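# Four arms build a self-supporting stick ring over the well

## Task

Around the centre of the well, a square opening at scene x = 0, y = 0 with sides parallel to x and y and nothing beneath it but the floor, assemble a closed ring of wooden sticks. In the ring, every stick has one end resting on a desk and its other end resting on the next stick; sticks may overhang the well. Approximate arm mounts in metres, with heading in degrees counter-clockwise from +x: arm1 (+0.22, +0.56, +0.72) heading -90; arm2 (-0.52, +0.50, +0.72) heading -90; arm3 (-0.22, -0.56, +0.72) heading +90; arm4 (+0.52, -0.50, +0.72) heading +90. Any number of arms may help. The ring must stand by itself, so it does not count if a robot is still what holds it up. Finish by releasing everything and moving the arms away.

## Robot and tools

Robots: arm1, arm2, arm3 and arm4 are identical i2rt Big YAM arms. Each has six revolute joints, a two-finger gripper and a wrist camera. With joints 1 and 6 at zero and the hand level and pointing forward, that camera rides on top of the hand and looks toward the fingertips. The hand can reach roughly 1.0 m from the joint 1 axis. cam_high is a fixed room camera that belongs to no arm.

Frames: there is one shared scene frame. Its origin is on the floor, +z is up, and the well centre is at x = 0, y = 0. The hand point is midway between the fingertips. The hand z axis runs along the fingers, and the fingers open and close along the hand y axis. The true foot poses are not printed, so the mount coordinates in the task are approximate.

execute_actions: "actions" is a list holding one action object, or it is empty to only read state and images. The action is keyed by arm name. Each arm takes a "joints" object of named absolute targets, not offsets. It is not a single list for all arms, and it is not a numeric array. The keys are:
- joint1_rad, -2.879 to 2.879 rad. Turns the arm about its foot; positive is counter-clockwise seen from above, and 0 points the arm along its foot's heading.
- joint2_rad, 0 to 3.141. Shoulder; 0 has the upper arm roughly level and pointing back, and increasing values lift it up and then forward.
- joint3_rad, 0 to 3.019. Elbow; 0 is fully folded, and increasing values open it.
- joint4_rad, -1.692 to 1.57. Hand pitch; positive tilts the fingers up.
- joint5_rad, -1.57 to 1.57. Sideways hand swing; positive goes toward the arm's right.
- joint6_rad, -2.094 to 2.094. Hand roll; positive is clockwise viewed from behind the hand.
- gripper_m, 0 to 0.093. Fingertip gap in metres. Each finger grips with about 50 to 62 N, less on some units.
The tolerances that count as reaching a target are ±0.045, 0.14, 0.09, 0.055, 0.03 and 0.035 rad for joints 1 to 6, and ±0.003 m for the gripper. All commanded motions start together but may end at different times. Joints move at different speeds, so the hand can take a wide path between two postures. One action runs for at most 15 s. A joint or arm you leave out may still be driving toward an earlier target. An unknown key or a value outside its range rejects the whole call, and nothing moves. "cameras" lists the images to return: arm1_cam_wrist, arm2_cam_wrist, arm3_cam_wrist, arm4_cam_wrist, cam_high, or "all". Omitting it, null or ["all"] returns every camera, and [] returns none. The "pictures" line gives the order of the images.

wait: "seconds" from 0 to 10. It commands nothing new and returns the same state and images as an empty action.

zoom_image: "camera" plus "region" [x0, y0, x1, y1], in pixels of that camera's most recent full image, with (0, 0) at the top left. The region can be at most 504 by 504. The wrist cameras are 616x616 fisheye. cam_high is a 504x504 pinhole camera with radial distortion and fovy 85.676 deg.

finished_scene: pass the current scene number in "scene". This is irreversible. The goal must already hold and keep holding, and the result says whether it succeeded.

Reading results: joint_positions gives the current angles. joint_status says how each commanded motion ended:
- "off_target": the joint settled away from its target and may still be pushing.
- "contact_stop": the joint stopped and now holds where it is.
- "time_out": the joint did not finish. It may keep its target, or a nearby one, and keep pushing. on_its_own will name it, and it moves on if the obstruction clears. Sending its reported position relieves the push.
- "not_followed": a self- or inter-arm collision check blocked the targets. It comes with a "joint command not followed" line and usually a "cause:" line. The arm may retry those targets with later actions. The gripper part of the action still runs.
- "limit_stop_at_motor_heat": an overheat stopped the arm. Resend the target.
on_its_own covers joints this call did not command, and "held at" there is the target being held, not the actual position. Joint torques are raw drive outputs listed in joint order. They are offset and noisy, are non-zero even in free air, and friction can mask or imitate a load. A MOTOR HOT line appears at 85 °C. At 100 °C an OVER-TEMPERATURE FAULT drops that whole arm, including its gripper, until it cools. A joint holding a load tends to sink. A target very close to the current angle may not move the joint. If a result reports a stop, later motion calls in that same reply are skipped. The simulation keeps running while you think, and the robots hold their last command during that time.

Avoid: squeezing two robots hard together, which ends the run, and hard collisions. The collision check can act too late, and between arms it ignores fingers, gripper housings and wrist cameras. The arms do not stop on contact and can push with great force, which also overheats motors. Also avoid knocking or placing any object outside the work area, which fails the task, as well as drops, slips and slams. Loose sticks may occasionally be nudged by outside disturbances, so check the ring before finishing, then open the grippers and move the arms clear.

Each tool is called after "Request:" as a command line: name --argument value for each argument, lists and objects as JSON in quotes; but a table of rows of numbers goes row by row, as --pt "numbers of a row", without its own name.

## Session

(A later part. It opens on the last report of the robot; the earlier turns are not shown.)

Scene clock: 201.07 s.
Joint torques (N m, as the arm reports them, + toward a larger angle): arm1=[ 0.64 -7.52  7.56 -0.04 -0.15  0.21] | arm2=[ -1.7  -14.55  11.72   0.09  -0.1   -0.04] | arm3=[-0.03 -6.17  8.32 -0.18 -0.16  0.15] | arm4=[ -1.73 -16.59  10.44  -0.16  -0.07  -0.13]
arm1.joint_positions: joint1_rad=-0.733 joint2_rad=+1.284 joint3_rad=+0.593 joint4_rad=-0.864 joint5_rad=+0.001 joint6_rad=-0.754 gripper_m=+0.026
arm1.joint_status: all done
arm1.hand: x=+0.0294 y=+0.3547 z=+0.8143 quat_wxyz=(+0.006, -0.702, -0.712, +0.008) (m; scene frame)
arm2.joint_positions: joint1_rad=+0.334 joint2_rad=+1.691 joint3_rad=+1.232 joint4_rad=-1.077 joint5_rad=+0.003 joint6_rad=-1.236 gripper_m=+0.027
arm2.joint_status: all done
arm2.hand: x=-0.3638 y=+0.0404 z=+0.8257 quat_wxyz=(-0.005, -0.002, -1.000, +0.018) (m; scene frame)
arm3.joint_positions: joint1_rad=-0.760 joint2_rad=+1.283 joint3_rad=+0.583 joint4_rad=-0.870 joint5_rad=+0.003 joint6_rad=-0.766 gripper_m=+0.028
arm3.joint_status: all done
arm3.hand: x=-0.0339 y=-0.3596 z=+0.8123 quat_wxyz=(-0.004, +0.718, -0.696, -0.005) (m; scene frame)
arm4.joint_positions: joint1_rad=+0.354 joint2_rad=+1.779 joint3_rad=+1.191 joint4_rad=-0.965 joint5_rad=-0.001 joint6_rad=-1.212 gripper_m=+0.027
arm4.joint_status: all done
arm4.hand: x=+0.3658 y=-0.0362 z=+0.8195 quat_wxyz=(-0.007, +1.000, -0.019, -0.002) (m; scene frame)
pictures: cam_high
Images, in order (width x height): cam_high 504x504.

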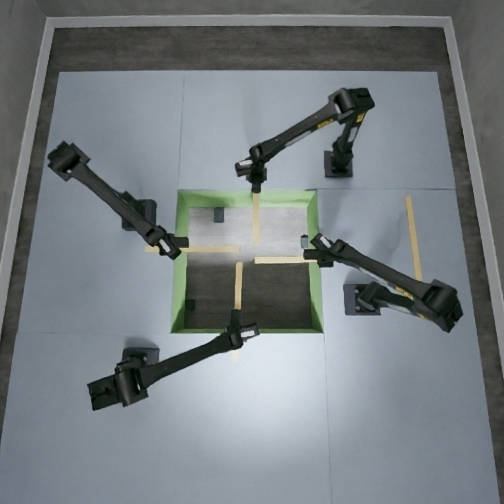

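Request:
execute_actions --actions '[{"arm1":{"joints":{"joint1_rad":-0.69,"joint2_rad":1.34,"joint3_rad":0.531,"joint4_rad":-0.597,"joint5_rad":-0.127,"joint6_rad":-0.69}},"arm3":{"joints":{"joint1_rad":-0.708,"joint2_rad":1.34,"joint3_rad":0.531,"joint4_rad":-0.597,"joint5_rad":-0.127,"joint6_rad":-0.708}},"arm2":{"joints":{"joint1_rad":0.356,"joint2_rad":1.765,"joint3_rad":1.209,"joint4_rad":-0.936,"joint5_rad":-0.187,"joint6_rad":-1.215}},"arm4":{"joints":{"joint1_rad":0.376,"joint2_rad":1.845,"joint3_rad":1.175,"joint4_rad":-0.819,"joint5_rad":-0.186,"joint6_rad":-1.195}}}]' --cameras '["cam_high"]'

Request:
zoom_image --camera "cam_high" --region '[130,150,370,390]'

Scene clock: 221.93 s.
Joint torques (N m, as the arm reports them, + toward a larger angle): arm1=[ 1.9  -6.83  7.37  1.81 -0.43  0.19] | arm2=[ -1.24 -15.01   9.39   1.09  -0.24   0.07] | arm3=[-0.5  -6.6   7.58  1.18 -0.23  0.14] | arm4=[ -1.1  -17.08   7.93   0.69  -0.34   0.11]
arm1.joint_positions: joint1_rad=-0.699 joint2_rad=+1.333 joint3_rad=+0.520 joint4_rad=-0.620 joint5_rad=-0.122 joint6_rad=-0.704 gripper_m=+0.026
arm1.joint_status: all done
arm1.hand: x=+0.0416 y=+0.3226 z=+0.7851 quat_wxyz=(-0.060, -0.702, -0.707, +0.064) (m; scene frame)
arm2.joint_positions: joint1_rad=+0.352 joint2_rad=+1.750 joint3_rad=+1.205 joint4_rad=-0.950 joint5_rad=-0.183 joint6_rad=-1.222 gripper_m=+0.027
arm2.joint_status: all done
arm2.hand: x=-0.3204 y=+0.0394 z=+0.7930 quat_wxyz=(-0.100, +0.003, -0.995, +0.005) (m; scene frame)
arm3.joint_positions: joint1_rad=-0.709 joint2_rad=+1.344 joint3_rad=+0.517 joint4_rad=-0.612 joint5_rad=-0.123 joint6_rad=-0.718 gripper_m=+0.028
arm3.joint_status: all done
arm3.hand: x=-0.0474 y=-0.3195 z=+0.7831 quat_wxyz=(-0.064, +0.718, -0.689, -0.074) (m; scene frame)
arm4.joint_positions: joint1_rad=+0.373 joint2_rad=+1.842 joint3_rad=+1.171 joint4_rad=-0.831 joint5_rad=-0.182 joint6_rad=-1.202 gripper_m=+0.027
arm4.joint_status: all done
arm4.hand: x=+0.3225 y=-0.0351 z=+0.7873 quat_wxyz=(+0.001, +0.995, -0.011, -0.096) (m; scene frame)
pictures: cam_high
Images, in order (width x height): cam_high 504x504.

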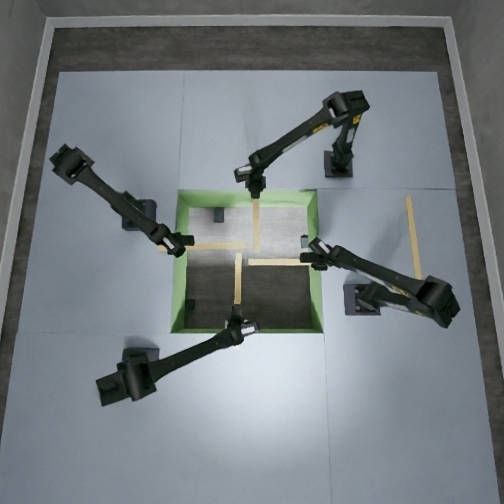

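Region (130, 150, 370, 390) of cam_high's 504x504 image, scaled by 2.100, with more detail than that image has.

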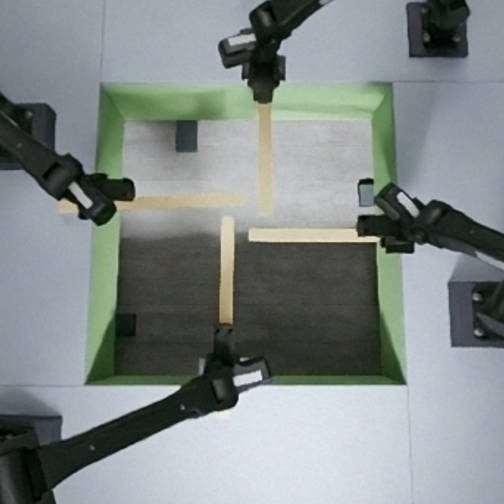

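Request:
execute_actions --actions '[{"arm1":{"joints":{"joint1_rad":-0.65,"joint2_rad":1.375,"joint3_rad":0.565,"joint4_rad":-0.56,"joint5_rad":-0.14,"joint6_rad":-0.65}},"arm3":{"joints":{"joint1_rad":-0.665,"joint2_rad":1.375,"joint3_rad":0.565,"joint4_rad":-0.56,"joint5_rad":-0.14,"joint6_rad":-0.625}},"arm2":{"joints":{"joint1_rad":0.395,"joint2_rad":1.795,"joint3_rad":1.23,"joint4_rad":-0.905,"joint5_rad":-0.217,"joint6_rad":-1.18}},"arm4":{"joints":{"joint1_rad":0.42,"joint2_rad":1.86,"joint3_rad":1.2,"joint4_rad":-0.80,"joint5_rad":-0.214,"joint6_rad":-1.175}}}]' --cameras '["cam_high","arm1_cam_wrist","arm2_cam_wrist"]'

Request:
zoom_image --camera "cam_high" --region '[190,200,310,320]'

Scene clock: 247.23 s.
Joint torques (N m, as the arm reports them, + toward a larger angle): arm1=[ 1.95 -6.24  9.27  1.87 -0.41  0.19] | arm2=[ -1.34 -14.05  10.97   1.16  -0.26   0.07] | arm3=[-0.46 -6.17  9.39  1.21 -0.18  0.09] | arm4=[ -1.53 -15.79  10.     0.76  -0.32   0.1 ]
arm1.joint_positions: joint1_rad=-0.659 joint2_rad=+1.359 joint3_rad=+0.528 joint4_rad=-0.583 joint5_rad=-0.136 joint6_rad=-0.664 gripper_m=+0.026
arm1.joint_status: all done
arm1.hand: x=+0.0472 y=+0.3069 z=+0.7816 quat_wxyz=(-0.070, -0.700, -0.707, +0.070) (m; scene frame)
arm2.joint_positions: joint1_rad=+0.397 joint2_rad=+1.770 joint3_rad=+1.205 joint4_rad=-0.920 joint5_rad=-0.214 joint6_rad=-1.187 gripper_m=+0.027
arm2.joint_status: all done
arm2.hand: x=-0.2929 y=+0.0457 z=+0.7852 quat_wxyz=(-0.116, +0.009, -0.993, +0.000) (m; scene frame)
arm3.joint_positions: joint1_rad=-0.667 joint2_rad=+1.370 joint3_rad=+0.524 joint4_rad=-0.575 joint5_rad=-0.137 joint6_rad=-0.635 gripper_m=+0.028
arm3.joint_status: all done
arm3.hand: x=-0.0541 y=-0.3037 z=+0.7801 quat_wxyz=(-0.068, +0.704, -0.702, -0.086) (m; scene frame)
arm4.joint_positions: joint1_rad=+0.424 joint2_rad=+1.842 joint3_rad=+1.171 joint4_rad=-0.813 joint5_rad=-0.211 joint6_rad=-1.183 gripper_m=+0.027
arm4.joint_status: all done
arm4.hand: x=+0.2930 y=-0.0435 z=+0.7886 quat_wxyz=(+0.002, +0.994, +0.006, -0.113) (m; scene frame)
pictures: arm1_cam_wrist, arm2_cam_wrist, cam_high
Images, in order (width x height): arm1_cam_wrist 616x616, arm2_cam_wrist 616x616, cam_high 504x504.

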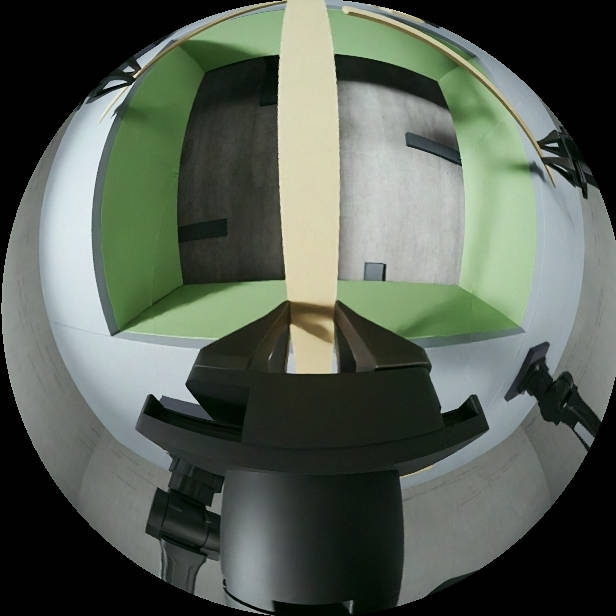

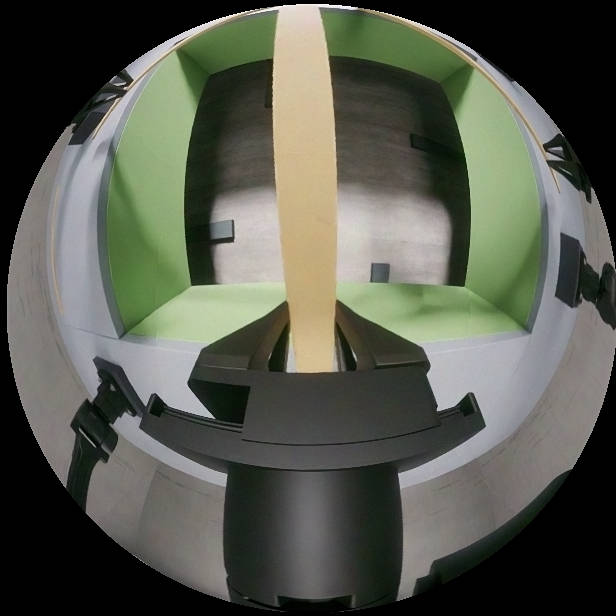

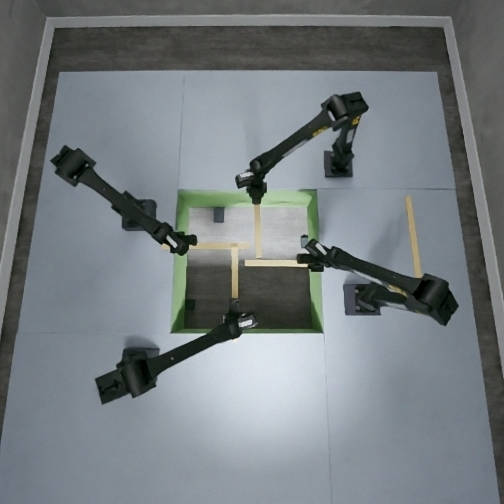

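Region (190, 200, 310, 320) of cam_high's 504x504 image, scaled by 4.200, with more detail than that image has.

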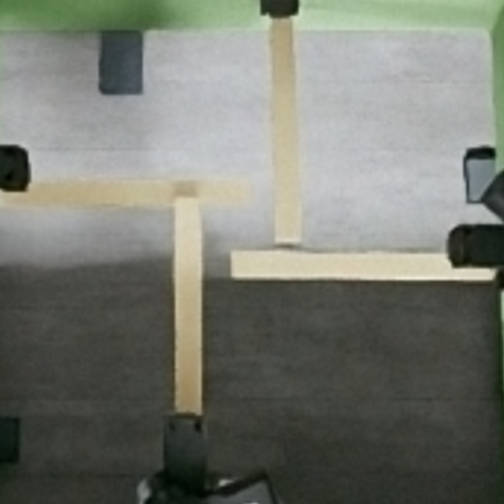

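Request:
execute_actions --actions '[{"arm1":{"joints":{"joint1_rad":-0.575,"joint2_rad":1.475,"joint3_rad":0.66,"joint4_rad":-0.575,"joint6_rad":-0.57}},"arm3":{"joints":{"joint1_rad":-0.605,"joint2_rad":1.48,"joint3_rad":0.65,"joint4_rad":-0.57,"joint6_rad":-0.565}},"arm2":{"joints":{"joint1_rad":0.457,"joint2_rad":1.83,"joint3_rad":1.30,"joint4_rad":-0.945,"joint6_rad":-1.10}},"arm4":{"joints":{"joint1_rad":0.455,"joint2_rad":1.875,"joint6_rad":-1.11}}}]' --cameras '["cam_high","arm1_cam_wrist","arm4_cam_wrist"]'

Request:
zoom_image --camera "cam_high" --region '[190,200,310,320]'

Scene clock: 282.27 s.
Joint torques (N m, as the arm reports them, + toward a larger angle): arm1=[ 1.41 -8.57  8.4   1.23 -0.37  0.21] | arm2=[ -1.79 -14.91  12.27   0.17  -0.2    0.09] | arm3=[-0.37 -8.45  8.41  0.66 -0.21  0.15] | arm4=[ -1.15 -16.25   9.91   0.72  -0.34   0.1 ]
arm1.joint_positions: joint1_rad=-0.580 joint2_rad=+1.463 joint3_rad=+0.634 joint4_rad=-0.583 joint5_rad=-0.136 joint6_rad=-0.584 gripper_m=+0.026
arm1.joint_status: all done
arm1.hand: x=+0.0453 y=+0.2598 z=+0.7812 quat_wxyz=(-0.076, -0.700, -0.707, +0.064) (m; scene frame)
arm2.joint_positions: joint1_rad=+0.462 joint2_rad=+1.808 joint3_rad=+1.261 joint4_rad=-0.933 joint5_rad=-0.215 joint6_rad=-1.107 gripper_m=+0.027
arm2.joint_status: all done
arm2.hand: x=-0.2555 y=+0.0454 z=+0.7853 quat_wxyz=(-0.117, +0.002, -0.993, -0.007) (m; scene frame)
arm3.joint_positions: joint1_rad=-0.605 joint2_rad=+1.480 joint3_rad=+0.622 joint4_rad=-0.575 joint5_rad=-0.138 joint6_rad=-0.575 gripper_m=+0.028
arm3.joint_status: all done
arm3.hand: x=-0.0507 y=-0.2641 z=+0.7759 quat_wxyz=(-0.057, +0.704, -0.702, -0.089) (m; scene frame)
arm4.joint_positions: joint1_rad=+0.454 joint2_rad=+1.862 joint3_rad=+1.171 joint4_rad=-0.813 joint5_rad=-0.211 joint6_rad=-1.118 gripper_m=+0.027
arm4.joint_status: all done
arm4.hand: x=+0.2805 y=-0.0531 z=+0.7789 quat_wxyz=(+0.016, +0.994, -0.012, -0.108) (m; scene frame)
pictures: arm1_cam_wrist, arm4_cam_wrist, cam_high
Images, in order (width x height): arm1_cam_wrist 616x616, arm4_cam_wrist 616x616, cam_high 504x504.

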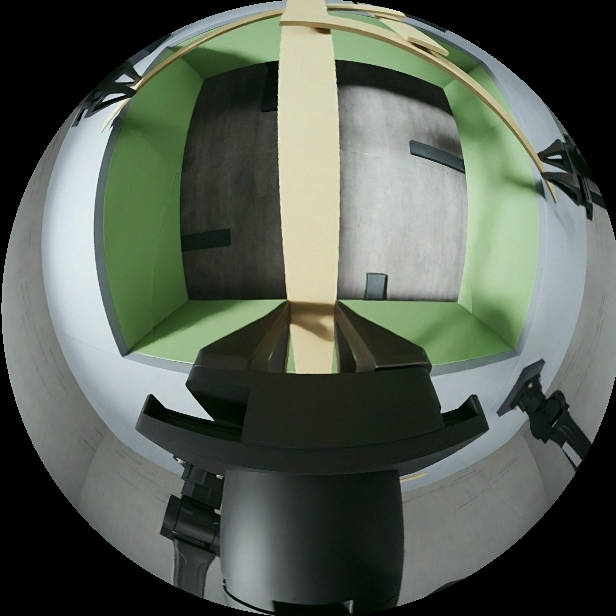

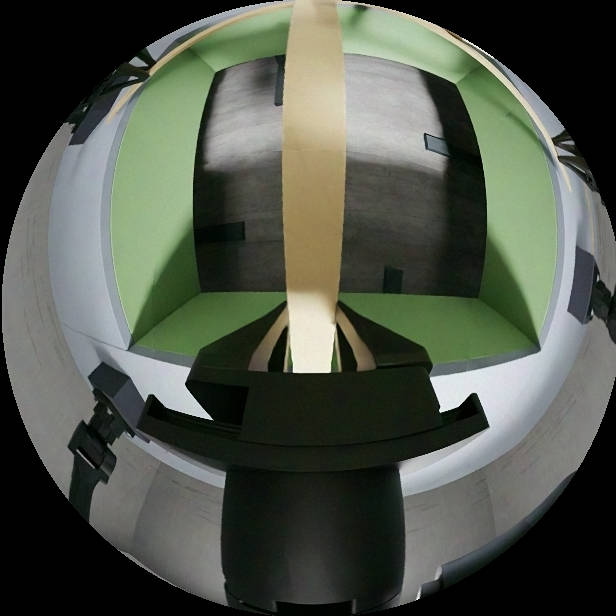

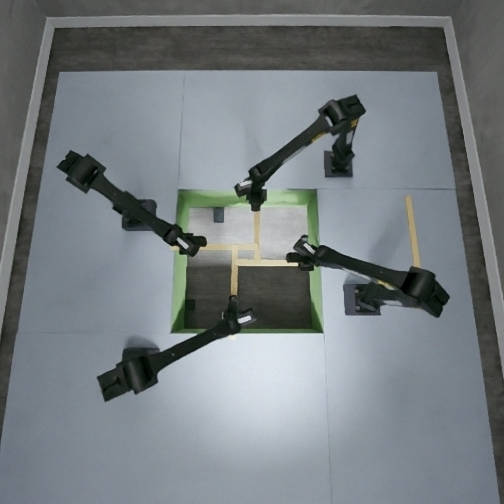

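Region (190, 200, 310, 320) of cam_high's 504x504 image, scaled by 4.200, with more detail than that image has.

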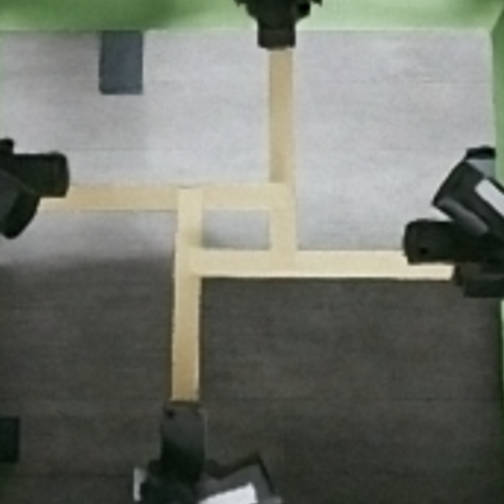

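Request:
execute_actions --actions '[]' --cameras '["arm1_cam_wrist","arm2_cam_wrist","arm3_cam_wrist","arm4_cam_wrist"]'

Request:
zoom_image --camera "arm2_cam_wrist" --region '[200,0,440,80]'

Request:
zoom_image --camera "arm3_cam_wrist" --region '[200,0,440,80]'

Request:
zoom_image --camera "arm4_cam_wrist" --region '[200,0,440,80]'

Scene clock: 287.47 s.
Joint torques (N m, as the arm reports them, + toward a larger angle): arm1=[ 1.32 -8.66  8.5   1.23 -0.38  0.2 ] | arm2=[ -1.49 -15.11  12.15   0.08  -0.22   0.1 ] | arm3=[-0.35 -8.37  8.46  0.6  -0.2   0.14] | arm4=[ -0.98 -16.31   9.91   0.74  -0.31   0.08]
arm1.joint_positions: joint1_rad=-0.580 joint2_rad=+1.463 joint3_rad=+0.634 joint4_rad=-0.583 joint5_rad=-0.136 joint6_rad=-0.584 gripper_m=+0.026
arm1.joint_status: all done
arm1.hand: x=+0.0453 y=+0.2598 z=+0.7812 quat_wxyz=(-0.076, -0.700, -0.707, +0.064) (m; scene frame)
arm2.joint_positions: joint1_rad=+0.462 joint2_rad=+1.808 joint3_rad=+1.261 joint4_rad=-0.933 joint5_rad=-0.215 joint6_rad=-1.107 gripper_m=+0.027
arm2.joint_status: all done
arm2.hand: x=-0.2555 y=+0.0454 z=+0.7853 quat_wxyz=(-0.117, +0.002, -0.993, -0.007) (m; scene frame)
arm3.joint_positions: joint1_rad=-0.605 joint2_rad=+1.480 joint3_rad=+0.622 joint4_rad=-0.575 joint5_rad=-0.138 joint6_rad=-0.575 gripper_m=+0.028
arm3.joint_status: all done
arm3.hand: x=-0.0507 y=-0.2641 z=+0.7759 quat_wxyz=(-0.057, +0.704, -0.702, -0.089) (m; scene frame)
arm4.joint_positions: joint1_rad=+0.454 joint2_rad=+1.862 joint3_rad=+1.171 joint4_rad=-0.813 joint5_rad=-0.211 joint6_rad=-1.118 gripper_m=+0.027
arm4.joint_status: all done
arm4.hand: x=+0.2805 y=-0.0531 z=+0.7789 quat_wxyz=(+0.016, +0.994, -0.012, -0.108) (m; scene frame)
pictures: arm1_cam_wrist, arm2_cam_wrist, arm3_cam_wrist, arm4_cam_wrist
Images, in order (width x height): arm1_cam_wrist 616x616, arm2_cam_wrist 616x616, arm3_cam_wrist 616x616, arm4_cam_wrist 616x616.

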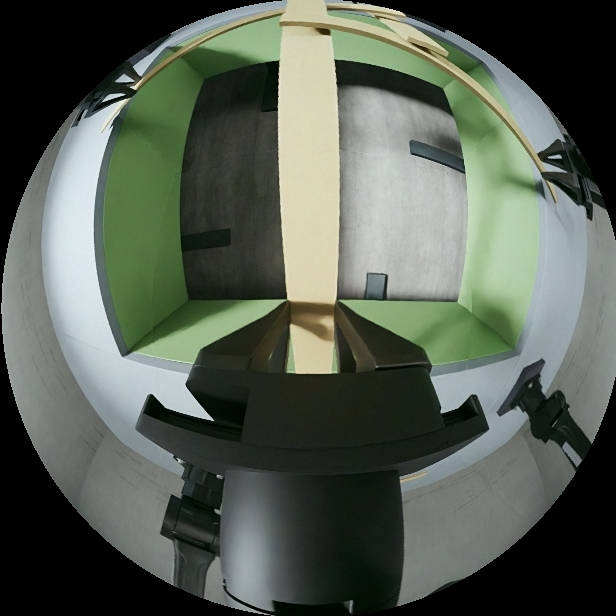

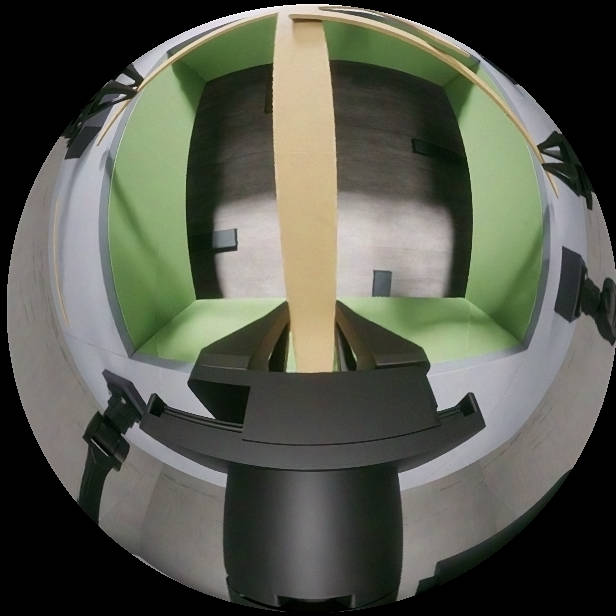

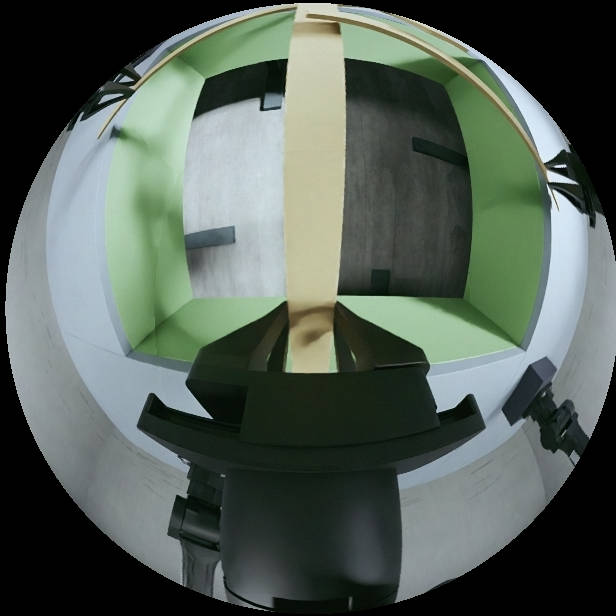

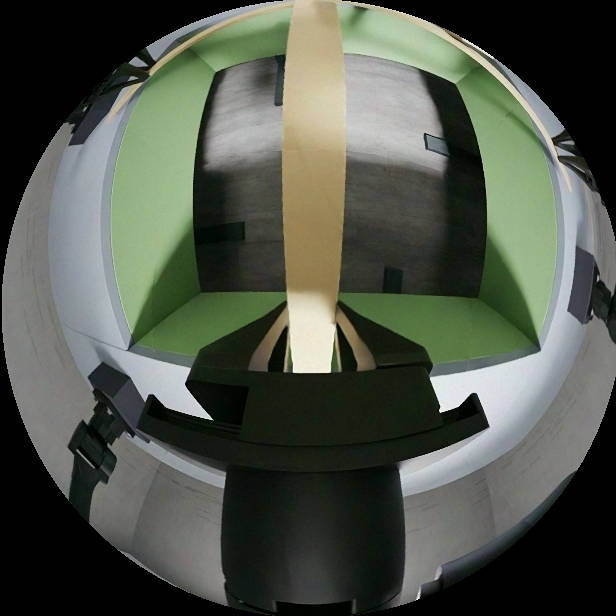

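Region (200, 0, 440, 80) of arm2_cam_wrist's 616x616 image, scaled by 2.100, with more detail than that image has.

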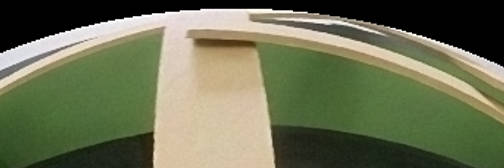

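Region (200, 0, 440, 80) of arm3_cam_wrist's 616x616 image, scaled by 2.100, with more detail than that image has.

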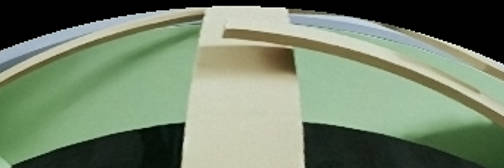

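Region (200, 0, 440, 80) of arm4_cam_wrist's 616x616 image, scaled by 2.100, with more detail than that image has.

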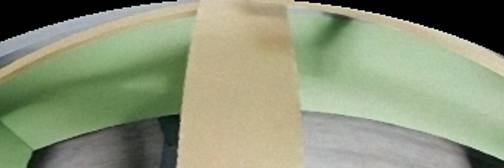

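Request:
execute_actions --actions '[{"arm1":{"joints":{"joint1_rad":-0.552,"joint2_rad":1.57,"joint3_rad":0.70,"joint4_rad":-0.62,"joint5_rad":-0.075,"joint6_rad":-0.545}},"arm3":{"joints":{"joint1_rad":-0.577,"joint2_rad":1.578,"joint3_rad":0.69,"joint4_rad":-0.61,"joint5_rad":-0.078,"joint6_rad":-0.535}},"arm2":{"joints":{"joint1_rad":0.491,"joint2_rad":1.876,"joint3_rad":1.31,"joint4_rad":-0.955,"joint5_rad":-0.12,"joint6_rad":-1.07}},"arm4":{"joints":{"joint1_rad":0.483,"joint2_rad":1.92,"joint3_rad":1.22,"joint4_rad":-0.835,"joint5_rad":-0.116,"joint6_rad":-1.08}}}]'

Request:
zoom_image --camera "cam_high" --region '[150,165,350,365]'

Scene clock: 302.87 s.
Joint torques (N m, as the arm reports them, + toward a larger angle): arm1=[  1.92 -10.03   8.15   0.02  -0.01   0.22] | arm2=[ -1.14 -15.75  11.68   0.16  -0.03   0.13] | arm3=[-0.32 -9.83  8.03 -0.13  0.05  0.18] | arm4=[ -0.95 -17.09  10.11  -0.25  -0.09   0.09]
arm1.joint_positions: joint1_rad=-0.565 joint2_rad=+1.562 joint3_rad=+0.670 joint4_rad=-0.604 joint5_rad=-0.078 joint6_rad=-0.562 gripper_m=+0.026
arm1.joint_status: all done
arm1.hand: x=+0.0414 y=+0.2632 z=+0.7576 quat_wxyz=(-0.040, -0.708, -0.704, +0.029) (m; scene frame)
arm2.joint_positions: joint1_rad=+0.487 joint2_rad=+1.855 joint3_rad=+1.274 joint4_rad=-0.944 joint5_rad=-0.121 joint6_rad=-1.080 gripper_m=+0.027
arm2.joint_status: all done
arm2.hand: x=-0.2589 y=+0.0459 z=+0.7634 quat_wxyz=(-0.065, -0.002, -0.998, -0.007) (m; scene frame)
arm3.joint_positions: joint1_rad=-0.581 joint2_rad=+1.581 joint3_rad=+0.658 joint4_rad=-0.600 joint5_rad=-0.081 joint6_rad=-0.547 gripper_m=+0.028
arm3.joint_status: all done
arm3.hand: x=-0.0511 y=-0.2670 z=+0.7517 quat_wxyz=(-0.018, +0.703, -0.709, -0.052) (m; scene frame)
arm4.joint_positions: joint1_rad=+0.481 joint2_rad=+1.911 joint3_rad=+1.185 joint4_rad=-0.825 joint5_rad=-0.118 joint6_rad=-1.091 gripper_m=+0.027
arm4.joint_status: all done
arm4.hand: x=+0.2842 y=-0.0559 z=+0.7571 quat_wxyz=(+0.019, +0.998, -0.015, -0.056) (m; scene frame)
pictures: arm1_cam_wrist, arm2_cam_wrist, arm3_cam_wrist, arm4_cam_wrist, cam_high
Images, in order (width x height): arm1_cam_wrist 616x616, arm2_cam_wrist 616x616, arm3_cam_wrist 616x616, arm4_cam_wrist 616x616, cam_high 504x504.

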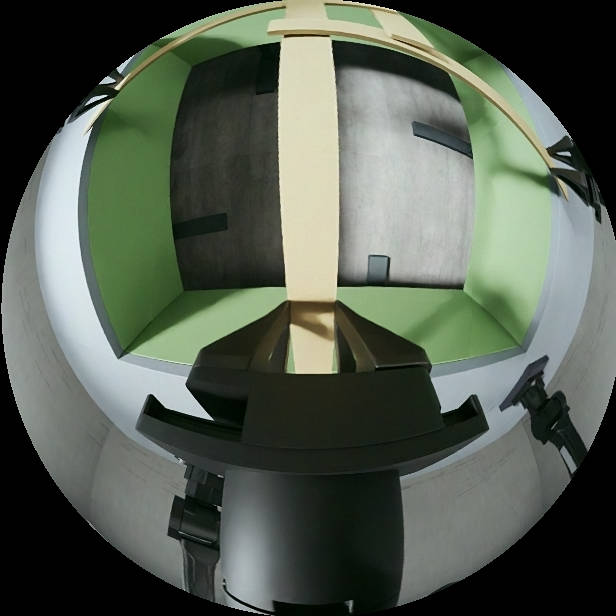

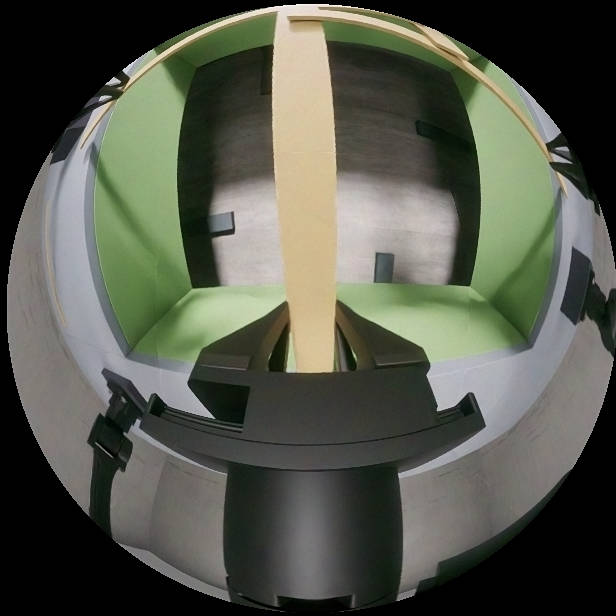

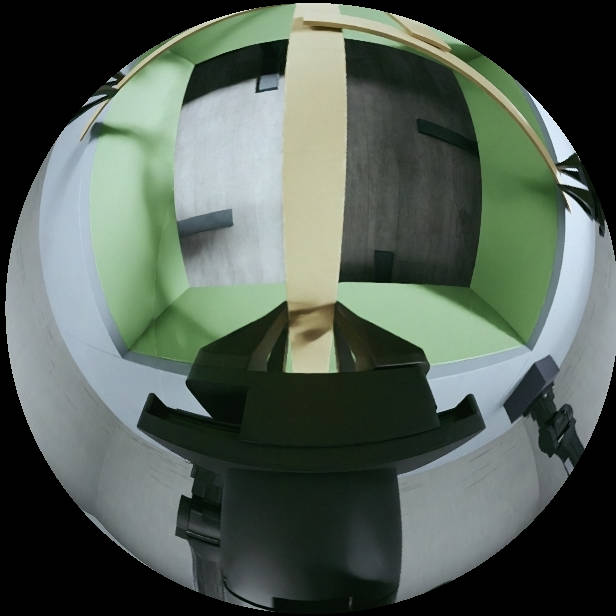

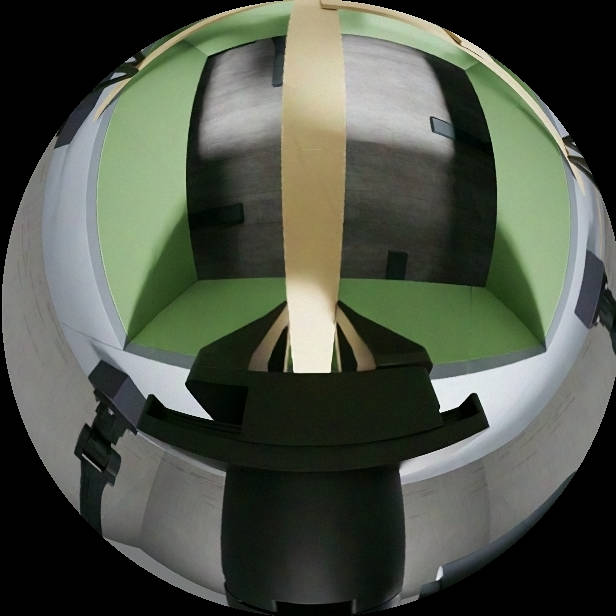

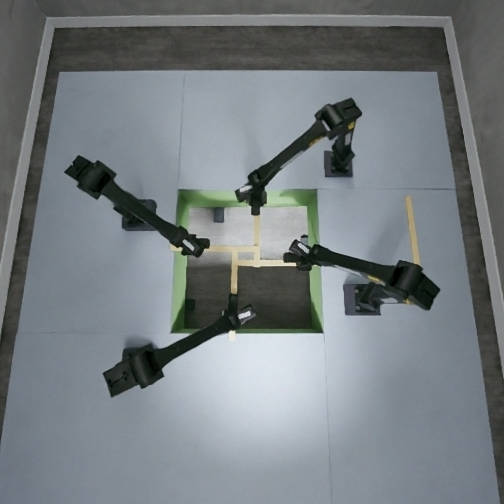

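Region (150, 165, 350, 365) of cam_high's 504x504 image, scaled by 2.520, with more detail than that image has.

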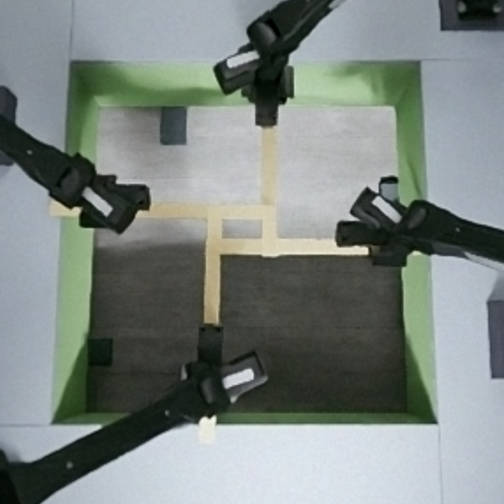

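Request:
execute_actions --actions '[{"arm1":{"joints":{"joint1_rad":-0.548,"joint2_rad":1.635,"joint4_rad":-0.575,"joint5_rad":-0.053}},"arm3":{"joints":{"joint1_rad":-0.565,"joint2_rad":1.63,"joint4_rad":-0.58,"joint5_rad":-0.056}},"arm2":{"joints":{"joint1_rad":0.51,"joint2_rad":1.915,"joint4_rad":-0.92,"joint5_rad":-0.056,"joint6_rad":-1.055}},"arm4":{"joints":{"joint1_rad":0.50,"joint2_rad":1.96,"joint4_rad":-0.80,"joint5_rad":-0.07,"joint6_rad":-1.07}}}]'

Request:
zoom_image --camera "cam_high" --region '[150,165,350,365]'

Scene clock: 315.00 s.
Joint torques (N m, as the arm reports them, + toward a larger angle): arm1=[ 2.05 -9.58  7.6   1.19  0.07  0.2 ] | arm2=[ -0.93 -14.92  11.42   0.93   0.11   0.21] | arm3=[-0.11 -8.43  7.48  0.5   0.09  0.14] | arm4=[ -1.   -14.85   9.66   0.76  -0.09   0.09]
arm1.joint_positions: joint1_rad=-0.560 joint2_rad=+1.616 joint3_rad=+0.672 joint4_rad=-0.589 joint5_rad=-0.058 joint6_rad=-0.559 gripper_m=+0.026
arm1.joint_status: all done
arm1.hand: x=+0.0421 y=+0.2681 z=+0.7407 quat_wxyz=(-0.026, -0.709, -0.705, +0.013) (m; scene frame)
arm2.joint_positions: joint1_rad=+0.506 joint2_rad=+1.884 joint3_rad=+1.275 joint4_rad=-0.934 joint5_rad=-0.061 joint6_rad=-1.072 gripper_m=+0.027
arm2.joint_status: all done
arm2.hand: x=-0.2595 y=+0.0462 z=+0.7484 quat_wxyz=(-0.034, +0.002, -0.999, -0.002) (m; scene frame)
arm3.joint_positions: joint1_rad=-0.569 joint2_rad=+1.616 joint3_rad=+0.663 joint4_rad=-0.586 joint5_rad=-0.059 joint6_rad=-0.545 gripper_m=+0.028
arm3.joint_status: all done
arm3.hand: x=-0.0516 y=-0.2667 z=+0.7419 quat_wxyz=(-0.013, +0.707, -0.706, -0.040) (m; scene frame)
arm4.joint_positions: joint1_rad=+0.495 joint2_rad=+1.925 joint3_rad=+1.190 joint4_rad=-0.815 joint5_rad=-0.072 joint6_rad=-1.080 gripper_m=+0.027
arm4.joint_status: all done
arm4.hand: x=+0.2840 y=-0.0534 z=+0.7508 quat_wxyz=(+0.009, +0.999, -0.014, -0.035) (m; scene frame)
pictures: arm1_cam_wrist, arm2_cam_wrist, arm3_cam_wrist, arm4_cam_wrist, cam_high
Images, in order (width x height): arm1_cam_wrist 616x616, arm2_cam_wrist 616x616, arm3_cam_wrist 616x616, arm4_cam_wrist 616x616, cam_high 504x504.

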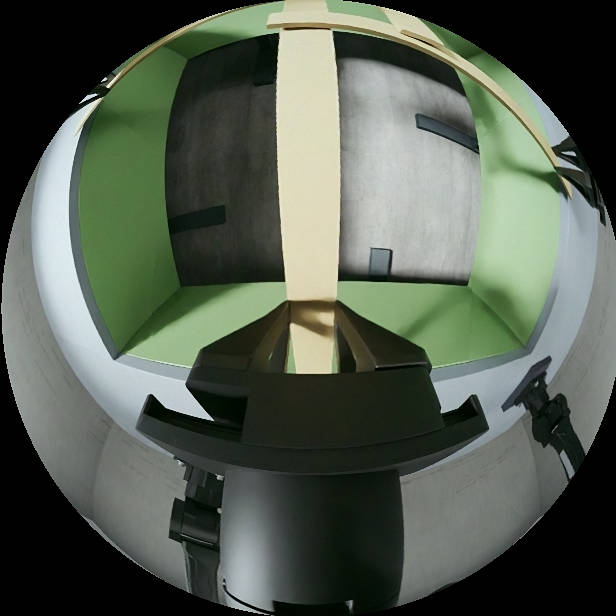

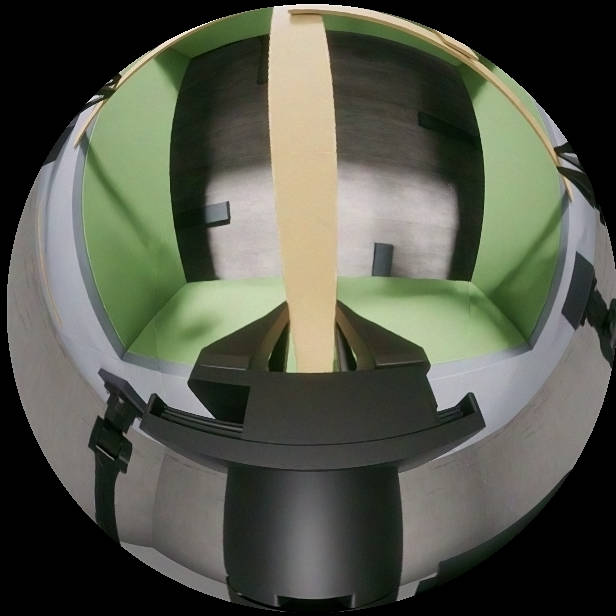

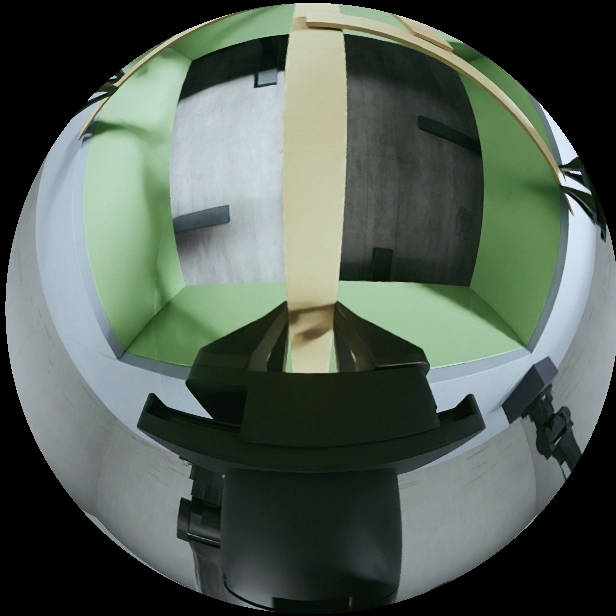

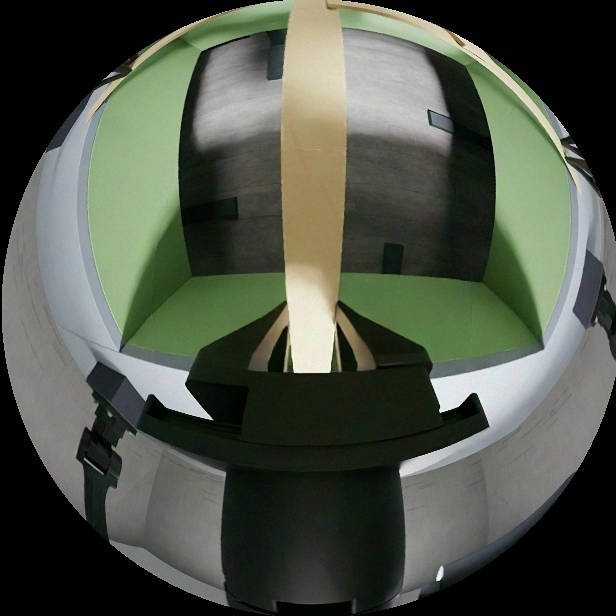

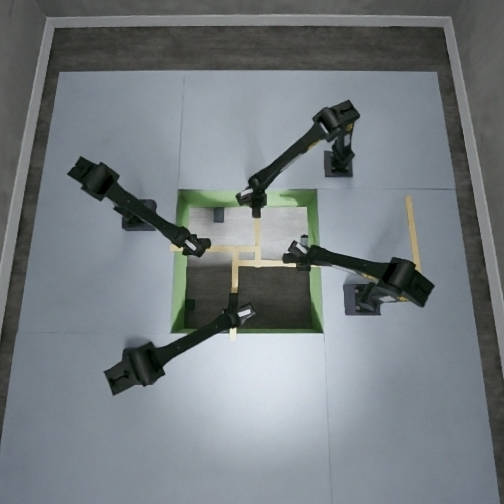

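Region (150, 165, 350, 365) of cam_high's 504x504 image, scaled by 2.520, with more detail than that image has.

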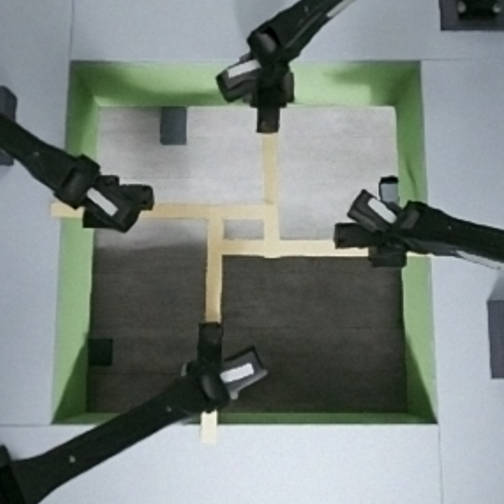

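Request:
execute_actions --actions '[{"arm1":{"joints":{"gripper_m":0.06}},"arm2":{"joints":{"gripper_m":0.06}},"arm3":{"joints":{"gripper_m":0.06}},"arm4":{"joints":{"gripper_m":0.06}}}]'

Request:
zoom_image --camera "cam_high" --region '[150,165,350,365]'

Scene clock: 319.70 s.
Joint torques (N m, as the arm reports them, + toward a larger angle): arm1=[ 1.87 -9.56  7.6   1.25  0.06  0.2 ] | arm2=[ -1.04 -15.04  11.42   0.97   0.03   0.08] | arm3=[-0.01 -8.4   7.59  0.68  0.03  0.14] | arm4=[ -1.04 -16.43   9.45   0.56  -0.09   0.09]
arm1.joint_positions: joint1_rad=-0.560 joint2_rad=+1.616 joint3_rad=+0.673 joint4_rad=-0.589 joint5_rad=-0.057 joint6_rad=-0.558 gripper_m=+0.060
arm1.joint_status: all done
arm1.hand: x=+0.0419 y=+0.2680 z=+0.7408 quat_wxyz=(-0.026, -0.709, -0.705, +0.013) (m; scene frame)
arm2.joint_positions: joint1_rad=+0.506 joint2_rad=+1.884 joint3_rad=+1.275 joint4_rad=-0.933 joint5_rad=-0.059 joint6_rad=-1.062 gripper_m=+0.060
arm2.joint_status: all done
arm2.hand: x=-0.2597 y=+0.0459 z=+0.7484 quat_wxyz=(-0.033, -0.003, -0.999, -0.001) (m; scene frame)
arm3.joint_positions: joint1_rad=-0.569 joint2_rad=+1.617 joint3_rad=+0.663 joint4_rad=-0.586 joint5_rad=-0.058 joint6_rad=-0.544 gripper_m=+0.060
arm3.joint_status: all done
arm3.hand: x=-0.0516 y=-0.2670 z=+0.7414 quat_wxyz=(-0.012, +0.707, -0.706, -0.039) (m; scene frame)
arm4.joint_positions: joint1_rad=+0.495 joint2_rad=+1.944 joint3_rad=+1.190 joint4_rad=-0.812 joint5_rad=-0.072 joint6_rad=-1.078 gripper_m=+0.060
arm4.joint_status: all done
arm4.hand: x=+0.2851 y=-0.0555 z=+0.7418 quat_wxyz=(+0.015, +0.999, -0.015, -0.032) (m; scene frame)
pictures: arm1_cam_wrist, arm2_cam_wrist, arm3_cam_wrist, arm4_cam_wrist, cam_high
Images, in order (width x height): arm1_cam_wrist 616x616, arm2_cam_wrist 616x616, arm3_cam_wrist 616x616, arm4_cam_wrist 616x616, cam_high 504x504.

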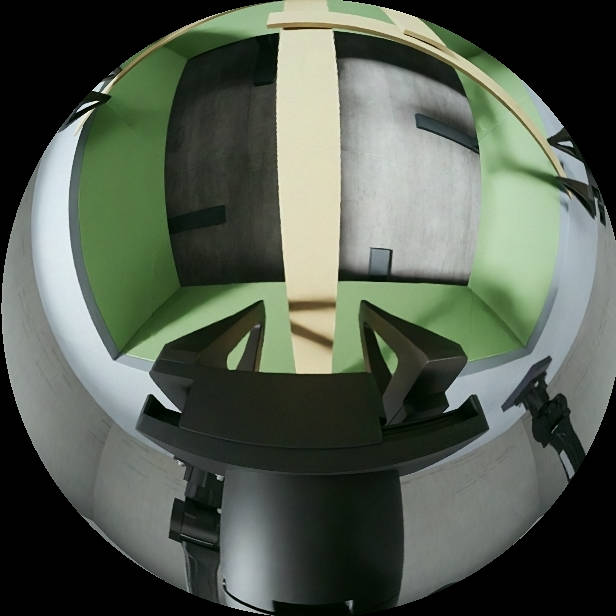

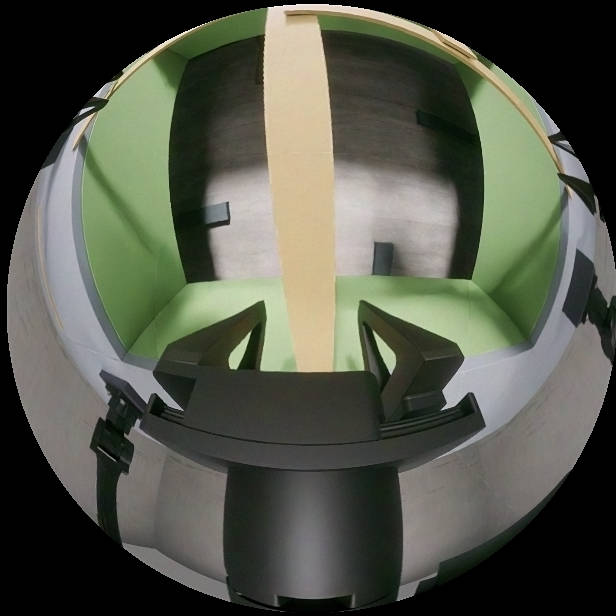

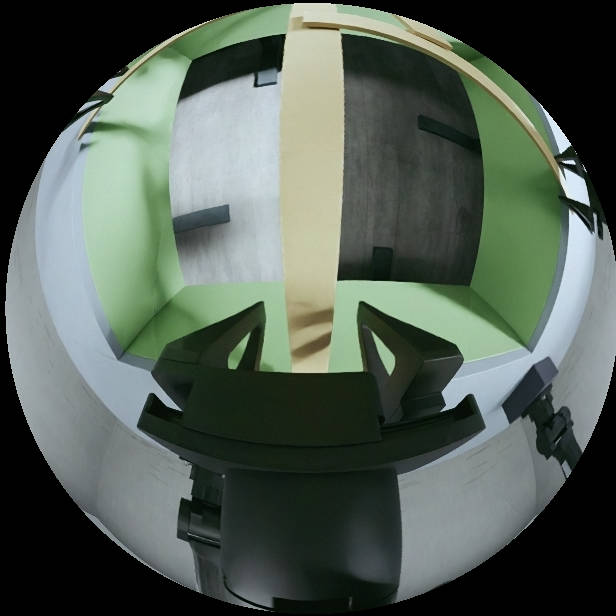

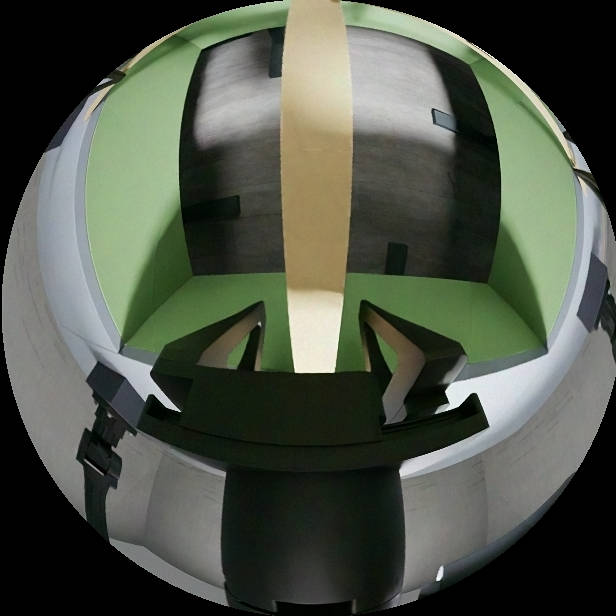

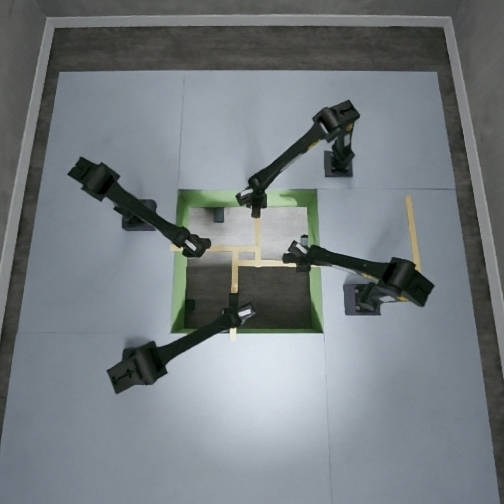

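Region (150, 165, 350, 365) of cam_high's 504x504 image, scaled by 2.520, with more detail than that image has.

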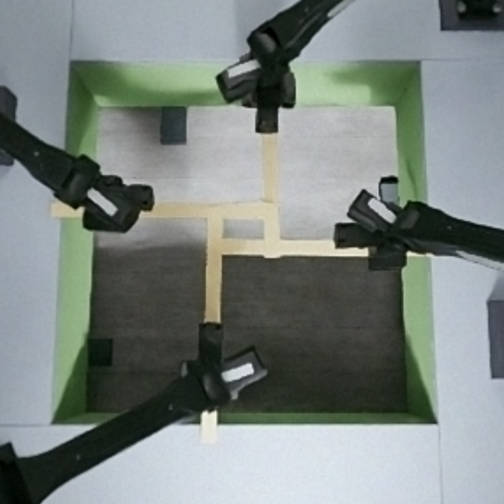

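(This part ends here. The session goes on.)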